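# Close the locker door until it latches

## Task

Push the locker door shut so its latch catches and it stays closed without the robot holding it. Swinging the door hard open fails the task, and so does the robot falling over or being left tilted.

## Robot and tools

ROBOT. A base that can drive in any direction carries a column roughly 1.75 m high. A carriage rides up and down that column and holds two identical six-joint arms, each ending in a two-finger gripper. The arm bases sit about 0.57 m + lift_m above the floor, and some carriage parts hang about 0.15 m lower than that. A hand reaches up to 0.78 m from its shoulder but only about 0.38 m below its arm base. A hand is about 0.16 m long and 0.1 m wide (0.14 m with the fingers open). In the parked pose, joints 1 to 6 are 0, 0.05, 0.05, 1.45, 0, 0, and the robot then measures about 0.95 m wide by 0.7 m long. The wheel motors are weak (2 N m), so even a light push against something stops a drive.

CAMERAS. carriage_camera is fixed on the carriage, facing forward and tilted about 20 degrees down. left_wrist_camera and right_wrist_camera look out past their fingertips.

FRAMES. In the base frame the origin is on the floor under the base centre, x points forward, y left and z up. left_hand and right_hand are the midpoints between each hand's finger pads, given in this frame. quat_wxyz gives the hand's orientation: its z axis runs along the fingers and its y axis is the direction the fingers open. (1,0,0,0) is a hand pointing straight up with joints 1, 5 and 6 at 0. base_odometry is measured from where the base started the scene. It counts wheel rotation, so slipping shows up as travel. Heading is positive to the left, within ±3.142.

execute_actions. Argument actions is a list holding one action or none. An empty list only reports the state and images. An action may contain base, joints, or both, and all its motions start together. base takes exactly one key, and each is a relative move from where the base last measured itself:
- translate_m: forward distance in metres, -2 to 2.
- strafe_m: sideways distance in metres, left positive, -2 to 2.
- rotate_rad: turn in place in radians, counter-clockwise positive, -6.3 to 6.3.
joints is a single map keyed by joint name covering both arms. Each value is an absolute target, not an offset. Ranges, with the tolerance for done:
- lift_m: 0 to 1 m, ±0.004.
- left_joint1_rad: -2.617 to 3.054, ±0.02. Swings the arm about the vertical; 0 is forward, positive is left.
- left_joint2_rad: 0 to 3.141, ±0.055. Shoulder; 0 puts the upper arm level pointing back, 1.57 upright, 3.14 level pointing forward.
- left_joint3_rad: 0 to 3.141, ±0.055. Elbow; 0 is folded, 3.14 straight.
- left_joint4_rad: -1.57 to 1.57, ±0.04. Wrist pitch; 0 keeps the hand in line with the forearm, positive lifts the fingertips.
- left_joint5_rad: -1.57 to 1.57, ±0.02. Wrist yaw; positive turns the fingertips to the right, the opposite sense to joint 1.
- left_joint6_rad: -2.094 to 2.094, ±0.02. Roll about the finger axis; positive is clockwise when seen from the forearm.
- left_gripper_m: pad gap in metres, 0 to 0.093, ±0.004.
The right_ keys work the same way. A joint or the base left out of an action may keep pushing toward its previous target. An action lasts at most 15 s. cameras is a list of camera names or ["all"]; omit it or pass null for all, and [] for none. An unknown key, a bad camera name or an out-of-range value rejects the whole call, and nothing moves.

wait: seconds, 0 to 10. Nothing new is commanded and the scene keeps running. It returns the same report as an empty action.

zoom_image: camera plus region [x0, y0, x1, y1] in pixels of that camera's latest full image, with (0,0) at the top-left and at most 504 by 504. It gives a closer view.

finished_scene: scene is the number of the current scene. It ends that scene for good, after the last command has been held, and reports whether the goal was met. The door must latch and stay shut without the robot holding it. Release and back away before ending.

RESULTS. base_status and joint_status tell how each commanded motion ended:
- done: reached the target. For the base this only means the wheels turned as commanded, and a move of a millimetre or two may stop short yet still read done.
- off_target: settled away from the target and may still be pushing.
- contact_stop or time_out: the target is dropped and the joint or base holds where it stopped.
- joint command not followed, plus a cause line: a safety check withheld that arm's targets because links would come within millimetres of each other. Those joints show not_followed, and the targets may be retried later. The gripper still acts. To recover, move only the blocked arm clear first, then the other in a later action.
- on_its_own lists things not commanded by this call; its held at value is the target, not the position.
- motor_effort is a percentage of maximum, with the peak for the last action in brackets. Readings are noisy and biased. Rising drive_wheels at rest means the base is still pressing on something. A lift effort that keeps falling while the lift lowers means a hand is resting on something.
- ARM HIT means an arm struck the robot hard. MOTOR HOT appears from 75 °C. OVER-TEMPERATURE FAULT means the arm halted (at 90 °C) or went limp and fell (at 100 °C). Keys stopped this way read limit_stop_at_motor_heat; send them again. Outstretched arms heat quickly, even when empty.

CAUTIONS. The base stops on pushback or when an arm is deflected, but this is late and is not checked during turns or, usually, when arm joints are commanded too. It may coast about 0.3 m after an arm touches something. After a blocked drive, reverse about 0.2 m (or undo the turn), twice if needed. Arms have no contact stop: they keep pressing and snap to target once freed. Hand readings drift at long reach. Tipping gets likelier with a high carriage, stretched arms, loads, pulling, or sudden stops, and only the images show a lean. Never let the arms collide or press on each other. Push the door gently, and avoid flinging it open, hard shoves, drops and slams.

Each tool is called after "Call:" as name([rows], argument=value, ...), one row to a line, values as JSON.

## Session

Call:
execute_actions(actions=[])

Scene clock: 0.00 s.
base_odometry: x=+0.000 y=+0.000 heading=+0.000 (m, m, rad; odometry frame)
base_status: not commanded
joint_positions: lift_m=+0.302 left_joint1_rad=-0.017 left_joint2_rad=+0.043 left_joint3_rad=+0.055 left_joint4_rad=+1.459 left_joint5_rad=+0.017 left_joint6_rad=+0.011 left_gripper_m=+0.095 right_joint1_rad=+0.018 right_joint2_rad=+0.060 right_joint3_rad=+0.054 right_joint4_rad=+1.396 right_joint5_rad=-0.044 right_joint6_rad=+0.008 right_gripper_m=+0.094
joint_status: not commanded
motor_effort: lift_m=+31 drive_wheels=-4 (%)
left_hand: x=+0.2900 y=+0.3065 z=+1.3068 quat_wxyz=(+0.999, +0.009, +0.050, -0.003) (m; base frame)
right_hand: x=+0.3109 y=-0.3013 z=+1.3039 quat_wxyz=(+0.996, -0.023, +0.090, +0.015) (m; base frame)
pictures: carriage_camera, left_wrist_camera, right_wrist_camera
Images, in order (width x height): carriage_camera 504x504, left_wrist_camera 504x504, right_wrist_camera 504x504.

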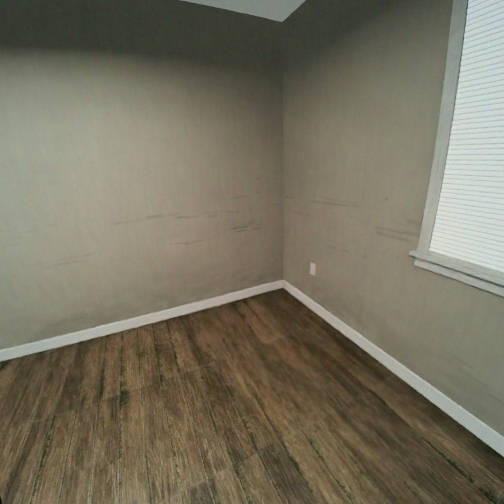

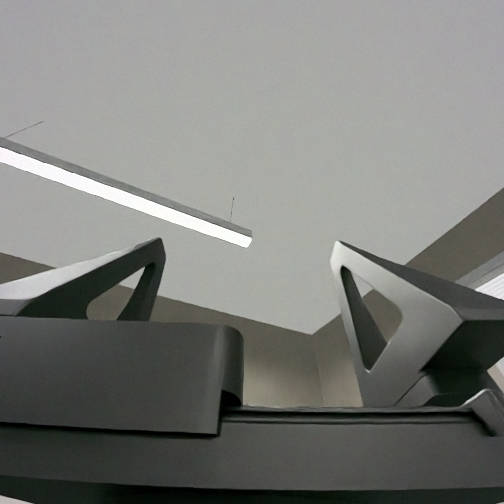

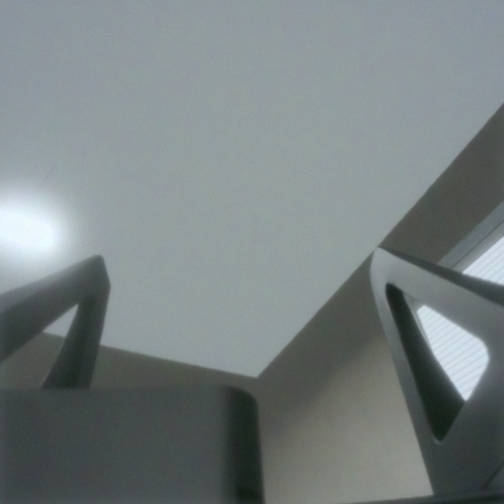

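Call:
execute_actions([
  {"base": {"rotate_rad": 1.6}},
], cameras=["carriage_camera"])

Scene clock: 7.70 s.
base_odometry: x=+0.000 y=+0.000 heading=+1.597 (m, m, rad; odometry frame)
base_status: done
joint_positions: lift_m=+0.302 left_joint1_rad=-0.017 left_joint2_rad=+0.043 left_joint3_rad=+0.055 left_joint4_rad=+1.459 left_joint5_rad=+0.017 left_joint6_rad=+0.011 left_gripper_m=+0.095 right_joint1_rad=+0.018 right_joint2_rad=+0.060 right_joint3_rad=+0.054 right_joint4_rad=+1.395 right_joint5_rad=-0.044 right_joint6_rad=+0.008 right_gripper_m=+0.094
joint_status: not commanded
motor_effort: lift_m=+31(31) drive_wheels=+25(46) (%)
left_hand: x=+0.2900 y=+0.3065 z=+1.3068 quat_wxyz=(+0.999, +0.009, +0.050, -0.003) (m; base frame)
right_hand: x=+0.3112 y=-0.3013 z=+1.3038 quat_wxyz=(+0.995, -0.023, +0.091, +0.015) (m; base frame)
pictures: carriage_camera
Images, in order (width x height): carriage_camera 504x504.

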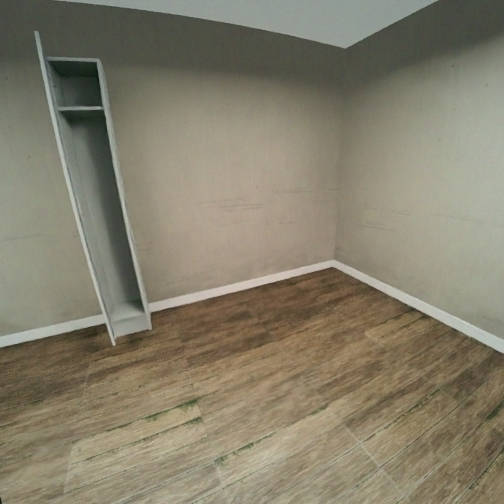

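Call:
zoom_image(camera="carriage_camera", region=[0, 20, 220, 360])

Region (0, 20, 220, 360) of carriage_camera's 504x504 image, scaled by 1.482, with more detail than that image has; it fills the left 326 columns of this view, and the rest is white.

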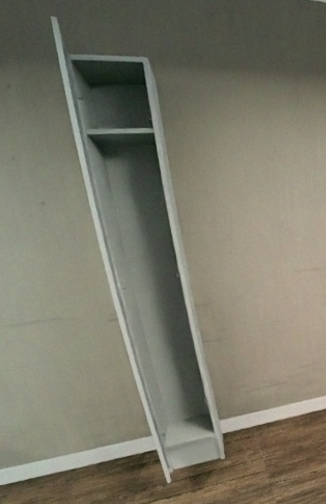

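Call:
execute_actions([
  {"base": {"rotate_rad": 0.5}},
], cameras=["carriage_camera"])

Scene clock: 18.17 s.
base_odometry: x=+0.000 y=+0.000 heading=+2.095 (m, m, rad; odometry frame)
base_status: done
joint_positions: lift_m=+0.302 left_joint1_rad=-0.017 left_joint2_rad=+0.043 left_joint3_rad=+0.055 left_joint4_rad=+1.459 left_joint5_rad=+0.017 left_joint6_rad=+0.011 left_gripper_m=+0.095 right_joint1_rad=+0.018 right_joint2_rad=+0.060 right_joint3_rad=+0.054 right_joint4_rad=+1.396 right_joint5_rad=-0.044 right_joint6_rad=+0.008 right_gripper_m=+0.094
joint_status: not commanded
motor_effort: lift_m=+31(31) drive_wheels=+25(47) (%)
left_hand: x=+0.2900 y=+0.3065 z=+1.3068 quat_wxyz=(+0.999, +0.009, +0.050, -0.003) (m; base frame)
right_hand: x=+0.3110 y=-0.3013 z=+1.3039 quat_wxyz=(+0.996, -0.023, +0.090, +0.015) (m; base frame)
pictures: carriage_camera
Images, in order (width x height): carriage_camera 504x504.

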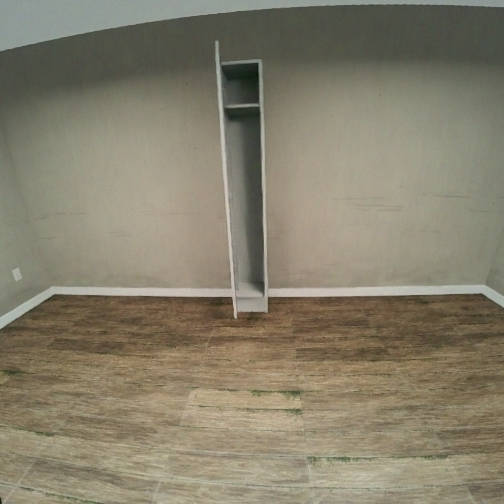

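Call:
zoom_image(camera="carriage_camera", region=[170, 30, 330, 340])

Call:
zoom_image(camera="carriage_camera", region=[200, 260, 300, 330])

Call:
zoom_image(camera="carriage_camera", region=[190, 30, 290, 130])

Region (170, 30, 330, 340) of carriage_camera's 504x504 image, scaled by 1.626, with more detail than that image has; it fills the left 260 columns of this view, and the rest is white.

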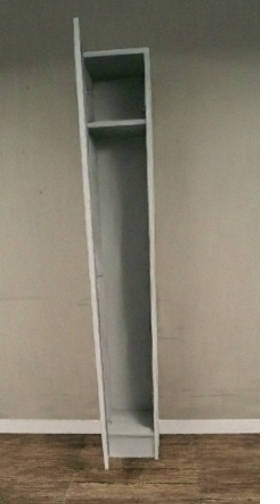

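Region (200, 260, 300, 330) of carriage_camera's 504x504 image, scaled by 5.040, with more detail than that image has; it fills the top 353 rows of this view, and the rest is white.

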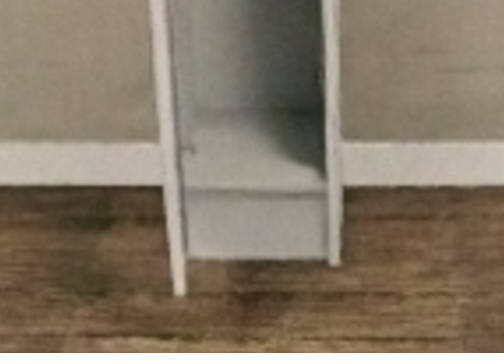

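Region (190, 30, 290, 130) of carriage_camera's 504x504 image, scaled by 5.040, with more detail than that image has.

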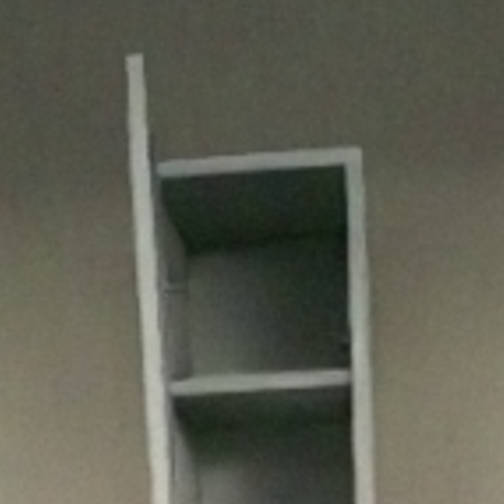

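Call:
execute_actions([
  {"base": {"translate_m": 0.95}, "joints": {"left_joint1_rad": 0.05, "left_joint2_rad": 1.57, "left_joint3_rad": 1.57, "left_joint4_rad": 0.0, "left_joint5_rad": 0.0, "left_joint6_rad": 0.0, "left_gripper_m": 0.0}},
], cameras=["carriage_camera", "left_wrist_camera"])

Scene clock: 132.73 s.
base_odometry: x=-0.478 y=+0.821 heading=+2.097 (m, m, rad; odometry frame)
base_status: done
joint_positions: lift_m=+0.302 left_joint1_rad=+0.042 left_joint2_rad=+1.561 left_joint3_rad=+1.547 left_joint4_rad=+0.014 left_joint5_rad=+0.006 left_joint6_rad=+0.004 left_gripper_m=+0.001 right_joint1_rad=+0.018 right_joint2_rad=+0.060 right_joint3_rad=+0.054 right_joint4_rad=+1.397 right_joint5_rad=-0.044 right_joint6_rad=+0.008 right_gripper_m=+0.094
joint_status: all done
motor_effort: lift_m=+31(31) drive_wheels=-14(50) (%)
left_hand: x=+0.7737 y=+0.3300 z=+1.3082 quat_wxyz=(+0.707, -0.011, +0.707, +0.014) (m; base frame)
right_hand: x=+0.3107 y=-0.3013 z=+1.3039 quat_wxyz=(+0.996, -0.023, +0.090, +0.015) (m; base frame)
pictures: carriage_camera, left_wrist_camera
Images, in order (width x height): carriage_camera 504x504, left_wrist_camera 504x504.

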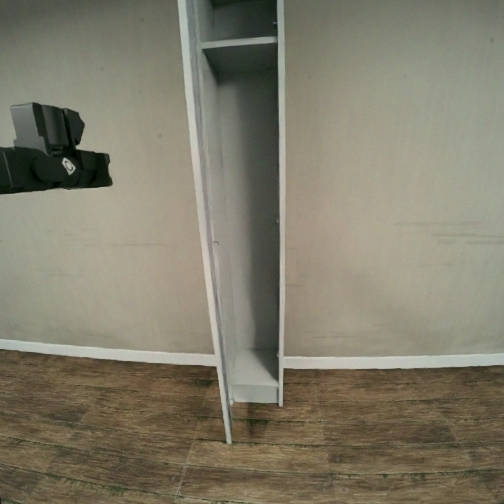

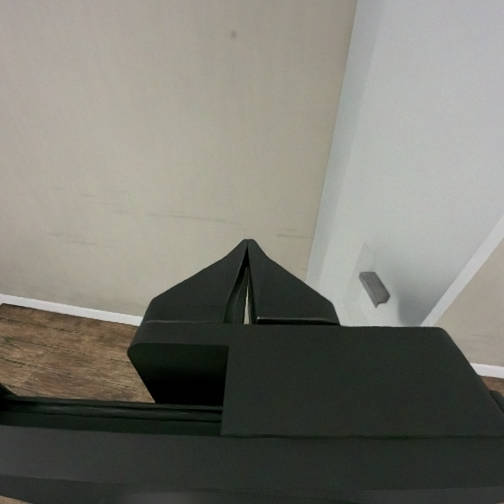

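Call:
execute_actions([
  {"base": {"translate_m": 0.25}, "joints": {"left_joint1_rad": -0.04}},
], cameras=["carriage_camera", "left_wrist_camera"])

Scene clock: 174.17 s.
base_odometry: x=-0.604 y=+1.037 heading=+2.098 (m, m, rad; odometry frame)
base_status: done
joint_positions: lift_m=+0.302 left_joint1_rad=-0.043 left_joint2_rad=+1.561 left_joint3_rad=+1.549 left_joint4_rad=+0.012 left_joint5_rad=+0.002 left_joint6_rad=+0.004 left_gripper_m=+0.001 right_joint1_rad=+0.018 right_joint2_rad=+0.060 right_joint3_rad=+0.054 right_joint4_rad=+1.396 right_joint5_rad=-0.044 right_joint6_rad=+0.008 right_gripper_m=+0.094
joint_status: all done
motor_effort: lift_m=+31(31) drive_wheels=-14(42) (%)
left_hand: x=+0.7735 y=+0.2874 z=+1.3087 quat_wxyz=(+0.707, +0.017, +0.707, -0.015) (m; base frame)
right_hand: x=+0.3110 y=-0.3013 z=+1.3039 quat_wxyz=(+0.996, -0.023, +0.090, +0.015) (m; base frame)
pictures: carriage_camera, left_wrist_camera
Images, in order (width x height): carriage_camera 504x504, left_wrist_camera 504x504.

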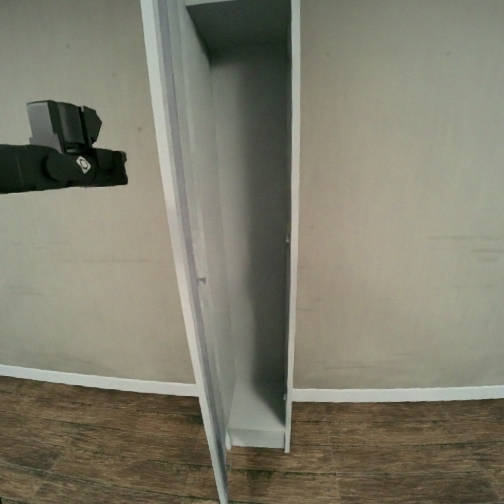

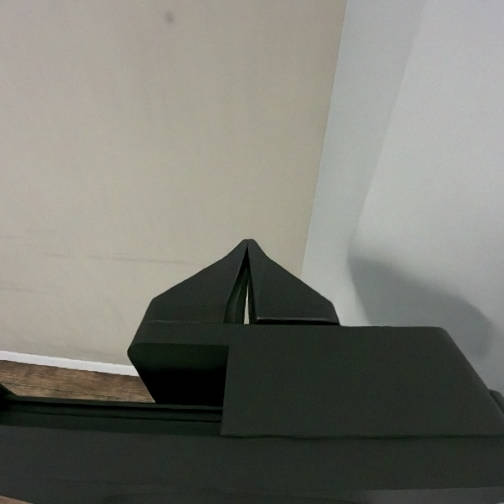

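Call:
execute_actions([
  {"base": {"strafe_m": -0.18}},
], cameras=["carriage_camera", "left_wrist_camera"])

Scene clock: 182.43 s.
base_odometry: x=-0.448 y=+1.128 heading=+2.099 (m, m, rad; odometry frame)
base_status: done
joint_positions: lift_m=+0.302 left_joint1_rad=-0.033 left_joint2_rad=+1.561 left_joint3_rad=+1.549 left_joint4_rad=+0.010 left_joint5_rad=-0.009 left_joint6_rad=-0.004 left_gripper_m=+0.001 right_joint1_rad=+0.018 right_joint2_rad=+0.060 right_joint3_rad=+0.054 right_joint4_rad=+1.395 right_joint5_rad=-0.044 right_joint6_rad=+0.008 right_gripper_m=+0.094
joint_status: not commanded
motor_effort: lift_m=+31(31) drive_wheels=-6(38) (%)
left_hand: x=+0.7738 y=+0.2943 z=+1.3083 quat_wxyz=(+0.706, +0.007, +0.708, -0.010) (m; base frame)
right_hand: x=+0.3112 y=-0.3013 z=+1.3038 quat_wxyz=(+0.995, -0.023, +0.091, +0.015) (m; base frame)
pictures: carriage_camera, left_wrist_camera
Images, in order (width x height): carriage_camera 504x504, left_wrist_camera 504x504.

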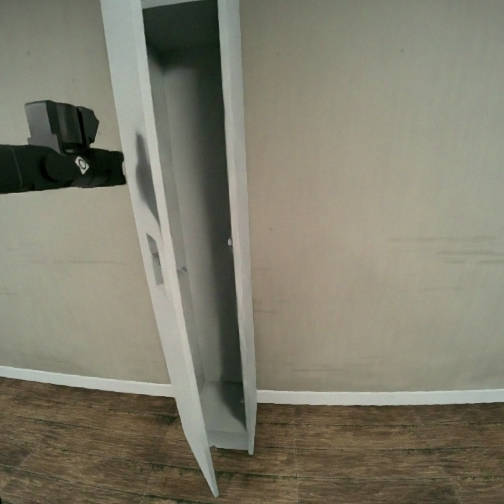

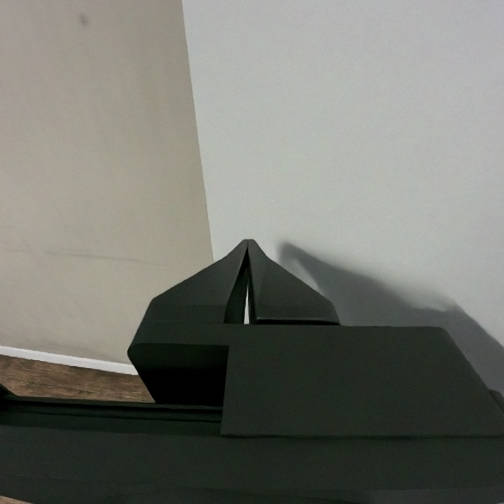

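Call:
execute_actions([
  {"base": {"strafe_m": -0.13}},
], cameras=["carriage_camera", "left_wrist_camera"])

Scene clock: 187.97 s.
base_odometry: x=-0.363 y=+1.179 heading=+2.100 (m, m, rad; odometry frame)
base_status: strafe_m contact_stop (by the wheels' count: -0.100 of -0.130)
joint_positions: lift_m=+0.302 left_joint1_rad=-0.040 left_joint2_rad=+1.561 left_joint3_rad=+1.551 left_joint4_rad=+0.008 left_joint5_rad=-0.011 left_joint6_rad=-0.003 left_gripper_m=+0.001 right_joint1_rad=+0.018 right_joint2_rad=+0.060 right_joint3_rad=+0.054 right_joint4_rad=+1.395 right_joint5_rad=-0.044 right_joint6_rad=+0.008 right_gripper_m=+0.094
joint_status: not commanded
motor_effort: lift_m=+31(31) drive_wheels=+1(47) (%)
left_hand: x=+0.7735 y=+0.2916 z=+1.3091 quat_wxyz=(+0.707, +0.009, +0.708, -0.011) (m; base frame)
right_hand: x=+0.3112 y=-0.3014 z=+1.3038 quat_wxyz=(+0.996, -0.022, +0.091, +0.015) (m; base frame)
pictures: carriage_camera, left_wrist_camera
Images, in order (width x height): carriage_camera 504x504, left_wrist_camera 504x504.

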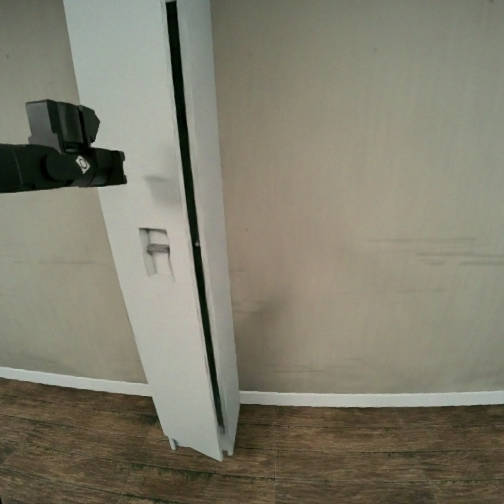

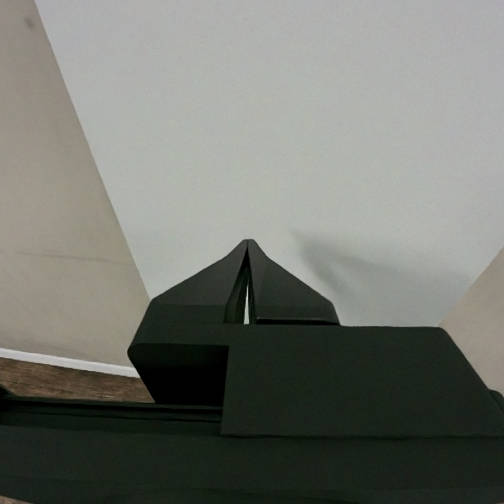

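Call:
zoom_image(camera="carriage_camera", region=[100, 330, 300, 490])

Call:
zoom_image(camera="carriage_camera", region=[20, 80, 260, 300])

Region (100, 330, 300, 490) of carriage_camera's 504x504 image, scaled by 2.520, with more detail than that image has; it fills the top 403 rows of this view, and the rest is white.

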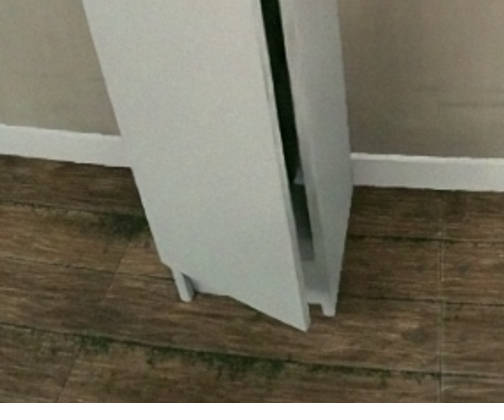

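Region (20, 80, 260, 300) of carriage_camera's 504x504 image, scaled by 2.100, with more detail than that image has; it fills the top 462 rows of this view, and the rest is white.

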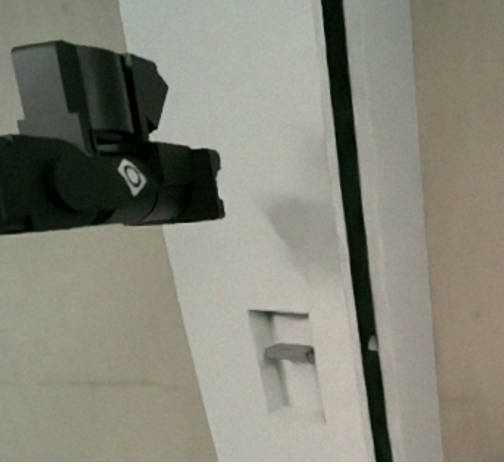

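Call:
execute_actions([
  {"joints": {"left_joint1_rad": -0.14, "left_joint2_rad": 1.75, "left_joint3_rad": 1.75}},
], cameras=["carriage_camera", "left_wrist_camera"])

Scene clock: 231.47 s.
base_odometry: x=-0.363 y=+1.179 heading=+2.100 (m, m, rad; odometry frame)
base_status: not commanded
joint_positions: lift_m=+0.302 left_joint1_rad=-0.145 left_joint2_rad=+1.733 left_joint3_rad=+1.734 left_joint4_rad=+0.010 left_joint5_rad=-0.003 left_joint6_rad=-0.003 left_gripper_m=+0.001 right_joint1_rad=+0.018 right_joint2_rad=+0.060 right_joint3_rad=+0.054 right_joint4_rad=+1.395 right_joint5_rad=-0.044 right_joint6_rad=+0.008 right_gripper_m=+0.094
joint_status: all done
motor_effort: lift_m=+31(31) drive_wheels=-2(2) (%)
left_hand: x=+0.8128 y=+0.2305 z=+1.3114 quat_wxyz=(+0.709, +0.048, +0.701, -0.051) (m; base frame)
right_hand: x=+0.3112 y=-0.3013 z=+1.3038 quat_wxyz=(+0.996, -0.023, +0.091, +0.015) (m; base frame)
pictures: carriage_camera, left_wrist_camera
Images, in order (width x height): carriage_camera 504x504, left_wrist_camera 504x504.

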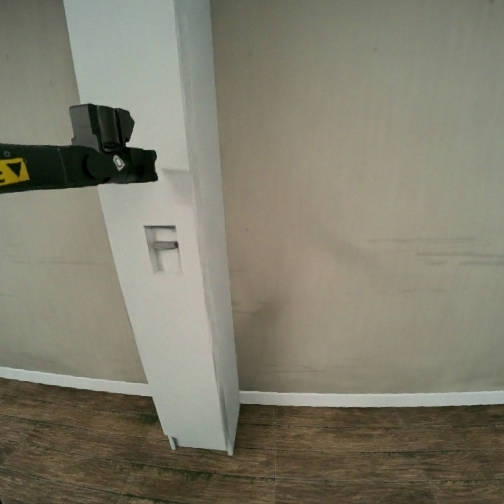

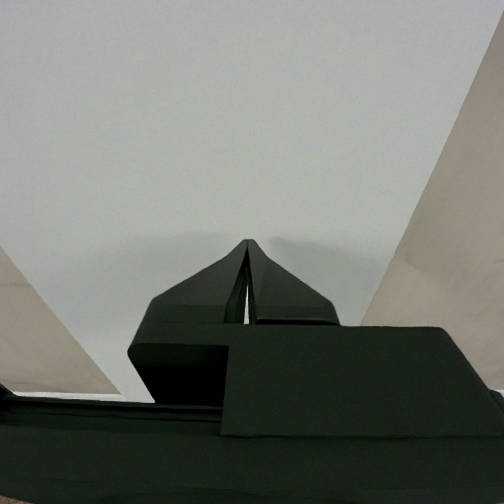

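Call:
zoom_image(camera="carriage_camera", region=[100, 330, 300, 490])

Call:
zoom_image(camera="carriage_camera", region=[60, 100, 260, 290])

Region (100, 330, 300, 490) of carriage_camera's 504x504 image, scaled by 2.520, with more detail than that image has; it fills the top 403 rows of this view, and the rest is white.

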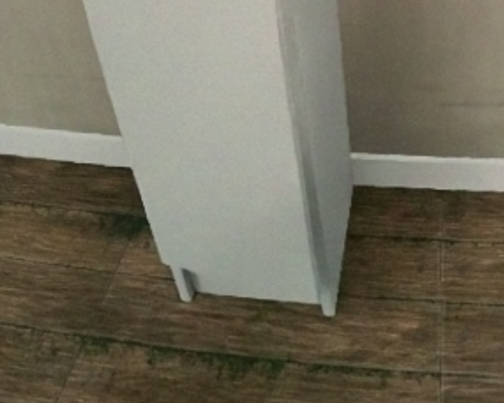

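Region (60, 100, 260, 290) of carriage_camera's 504x504 image, scaled by 2.520, with more detail than that image has; it fills the top 479 rows of this view, and the rest is white.

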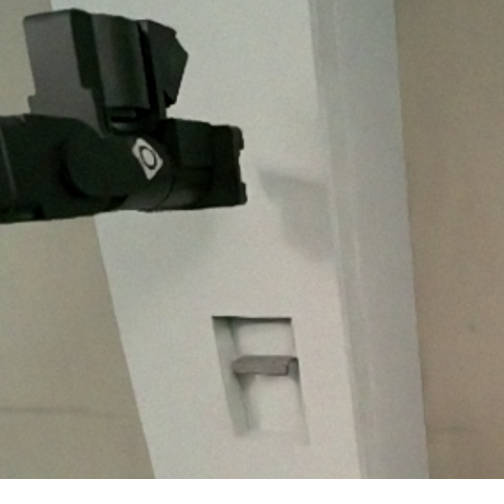

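Call:
execute_actions([
  {"joints": {"left_joint2_rad": 1.95, "left_joint3_rad": 1.95}},
], cameras=["carriage_camera", "left_wrist_camera"])

Scene clock: 243.97 s.
base_odometry: x=-0.363 y=+1.179 heading=+2.100 (m, m, rad; odometry frame)
base_status: not commanded
joint_positions: lift_m=+0.302 left_joint1_rad=-0.144 left_joint2_rad=+1.905 left_joint3_rad=+1.942 left_joint4_rad=+0.020 left_joint5_rad=-0.002 left_joint6_rad=-0.003 left_gripper_m=+0.001 right_joint1_rad=+0.018 right_joint2_rad=+0.060 right_joint3_rad=+0.054 right_joint4_rad=+1.396 right_joint5_rad=-0.044 right_joint6_rad=+0.008 right_gripper_m=+0.094
joint_status: all done
motor_effort: lift_m=+31(31) drive_wheels=+2(3) (%)
left_hand: x=+0.8537 y=+0.2247 z=+1.3202 quat_wxyz=(+0.725, +0.048, +0.685, -0.053) (m; base frame)
right_hand: x=+0.3110 y=-0.3013 z=+1.3039 quat_wxyz=(+0.996, -0.023, +0.090, +0.015) (m; base frame)
pictures: carriage_camera, left_wrist_camera
Images, in order (width x height): carriage_camera 504x504, left_wrist_camera 504x504.

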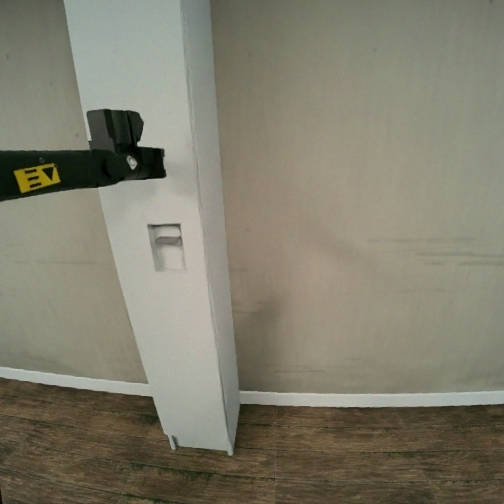

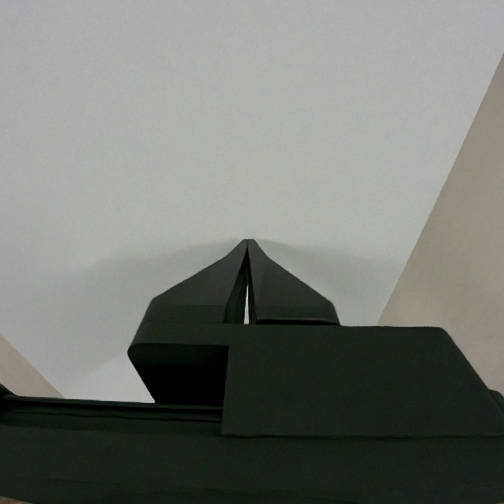

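Call:
zoom_image(camera="carriage_camera", region=[60, 100, 260, 290])

Call:
execute_actions([
  {"joints": {"left_joint2_rad": 2.07, "left_joint3_rad": 2.05}},
], cameras=["carriage_camera", "left_wrist_camera"])

Call:
zoom_image(camera="carriage_camera", region=[60, 100, 260, 290])

Region (60, 100, 260, 290) of carriage_camera's 504x504 image, scaled by 2.520, with more detail than that image has; it fills the top 479 rows of this view, and the rest is white.

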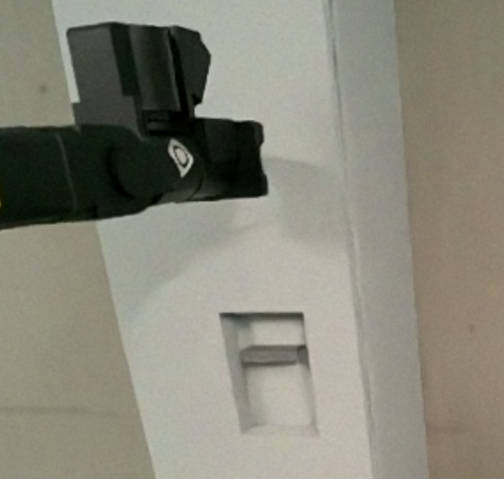

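Scene clock: 254.03 s.
base_odometry: x=-0.363 y=+1.179 heading=+2.100 (m, m, rad; odometry frame)
base_status: not commanded
joint_positions: lift_m=+0.302 left_joint1_rad=-0.144 left_joint2_rad=+1.963 left_joint3_rad=+2.041 left_joint4_rad=-0.040 left_joint5_rad=+0.001 left_joint6_rad=-0.003 left_gripper_m=+0.001 right_joint1_rad=+0.018 right_joint2_rad=+0.060 right_joint3_rad=+0.054 right_joint4_rad=+1.396 right_joint5_rad=-0.044 right_joint6_rad=+0.008 right_gripper_m=+0.094
joint_status: left_joint2_rad off_target (ended at +1.963, target +2.070); the others done
motor_effort: lift_m=+31(31) drive_wheels=-4(6) (%)
left_hand: x=+0.8649 y=+0.2224 z=+1.3201 quat_wxyz=(+0.719, +0.049, +0.692, -0.054) (m; base frame)
right_hand: x=+0.3111 y=-0.3013 z=+1.3039 quat_wxyz=(+0.996, -0.023, +0.090, +0.015) (m; base frame)
pictures: carriage_camera, left_wrist_camera
Images, in order (width x height): carriage_camera 504x504, left_wrist_camera 504x504.

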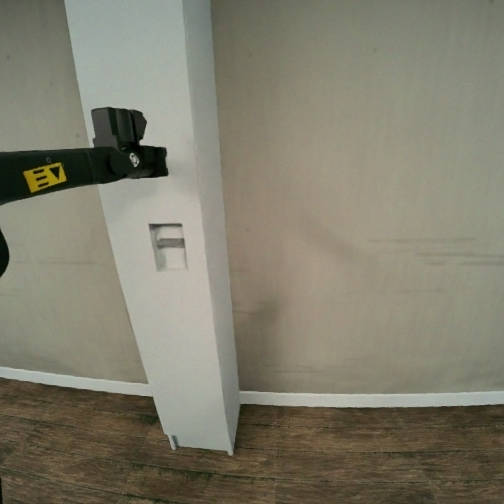

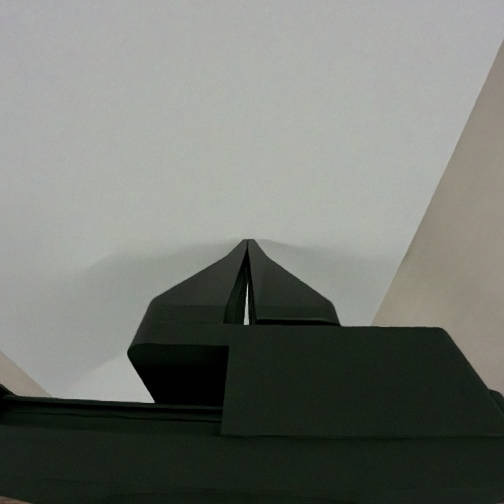

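Region (60, 100, 260, 290) of carriage_camera's 504x504 image, scaled by 2.520, with more detail than that image has; it fills the top 479 rows of this view, and the rest is white.

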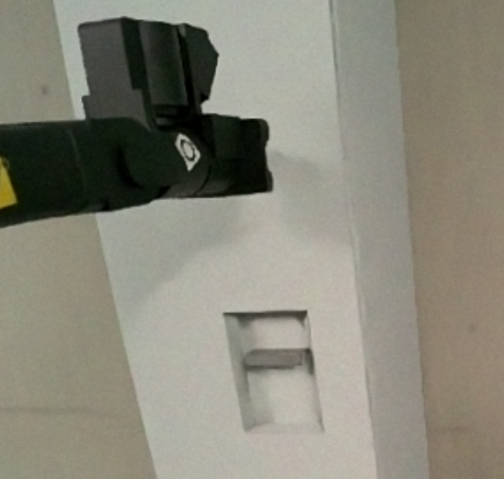

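Call:
execute_actions([
  {"base": {"translate_m": -0.55}, "joints": {"left_joint1_rad": 0.0, "left_joint2_rad": 0.05, "left_joint3_rad": 0.05, "left_joint4_rad": 1.45, "left_joint5_rad": 0.0, "left_joint6_rad": 0.0}},
], cameras=["carriage_camera"])

Call:
zoom_image(camera="carriage_camera", region=[130, 150, 310, 450])

Scene clock: 279.93 s.
base_odometry: x=-0.085 y=+0.705 heading=+2.100 (m, m, rad; odometry frame)
base_status: done
joint_positions: lift_m=+0.302 left_joint1_rad=+0.006 left_joint2_rad=+0.061 left_joint3_rad=+0.072 left_joint4_rad=+1.448 left_joint5_rad=+0.000 left_joint6_rad=-0.003 left_gripper_m=+0.001 right_joint1_rad=+0.018 right_joint2_rad=+0.060 right_joint3_rad=+0.054 right_joint4_rad=+1.396 right_joint5_rad=-0.044 right_joint6_rad=+0.008 right_gripper_m=+0.094
joint_status: all done
motor_effort: lift_m=+31(31) drive_wheels=-4(42) (%)
left_hand: x=+0.2932 y=+0.3100 z=+1.3111 quat_wxyz=(+0.998, +0.000, +0.056, +0.001) (m; base frame)
right_hand: x=+0.3110 y=-0.3013 z=+1.3039 quat_wxyz=(+0.996, -0.023, +0.090, +0.015) (m; base frame)
pictures: carriage_camera
Images, in order (width x height): carriage_camera 504x504.

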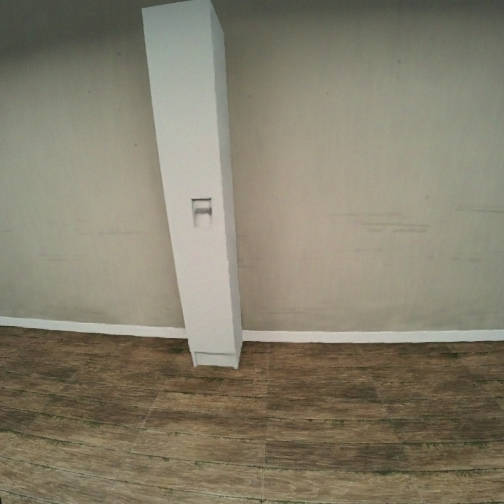

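Region (130, 150, 310, 450) of carriage_camera's 504x504 image, scaled by 1.680, with more detail than that image has; it fills the left 302 columns of this view, and the rest is white.

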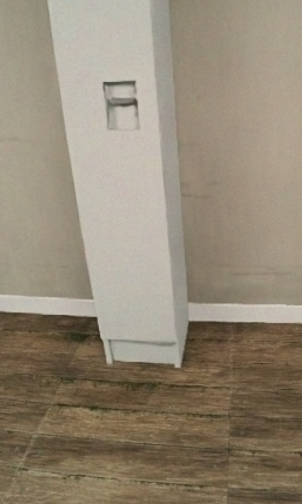

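Call:
zoom_image(camera="carriage_camera", region=[165, 175, 245, 255])

Call:
zoom_image(camera="carriage_camera", region=[170, 310, 270, 390])

Region (165, 175, 245, 255) of carriage_camera's 504x504 image, scaled by 6.300, with more detail than that image has.

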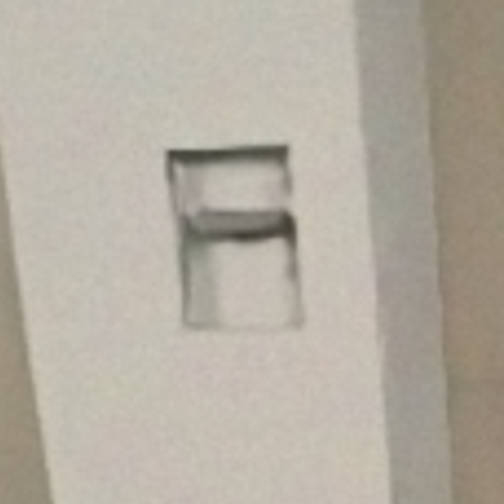

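Region (170, 310, 270, 390) of carriage_camera's 504x504 image, scaled by 5.040, with more detail than that image has; it fills the top 403 rows of this view, and the rest is white.

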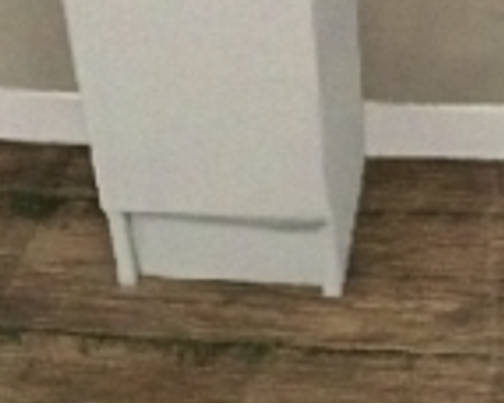

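Call:
finished_scene(scene=2)

The scene is finished: the task was done.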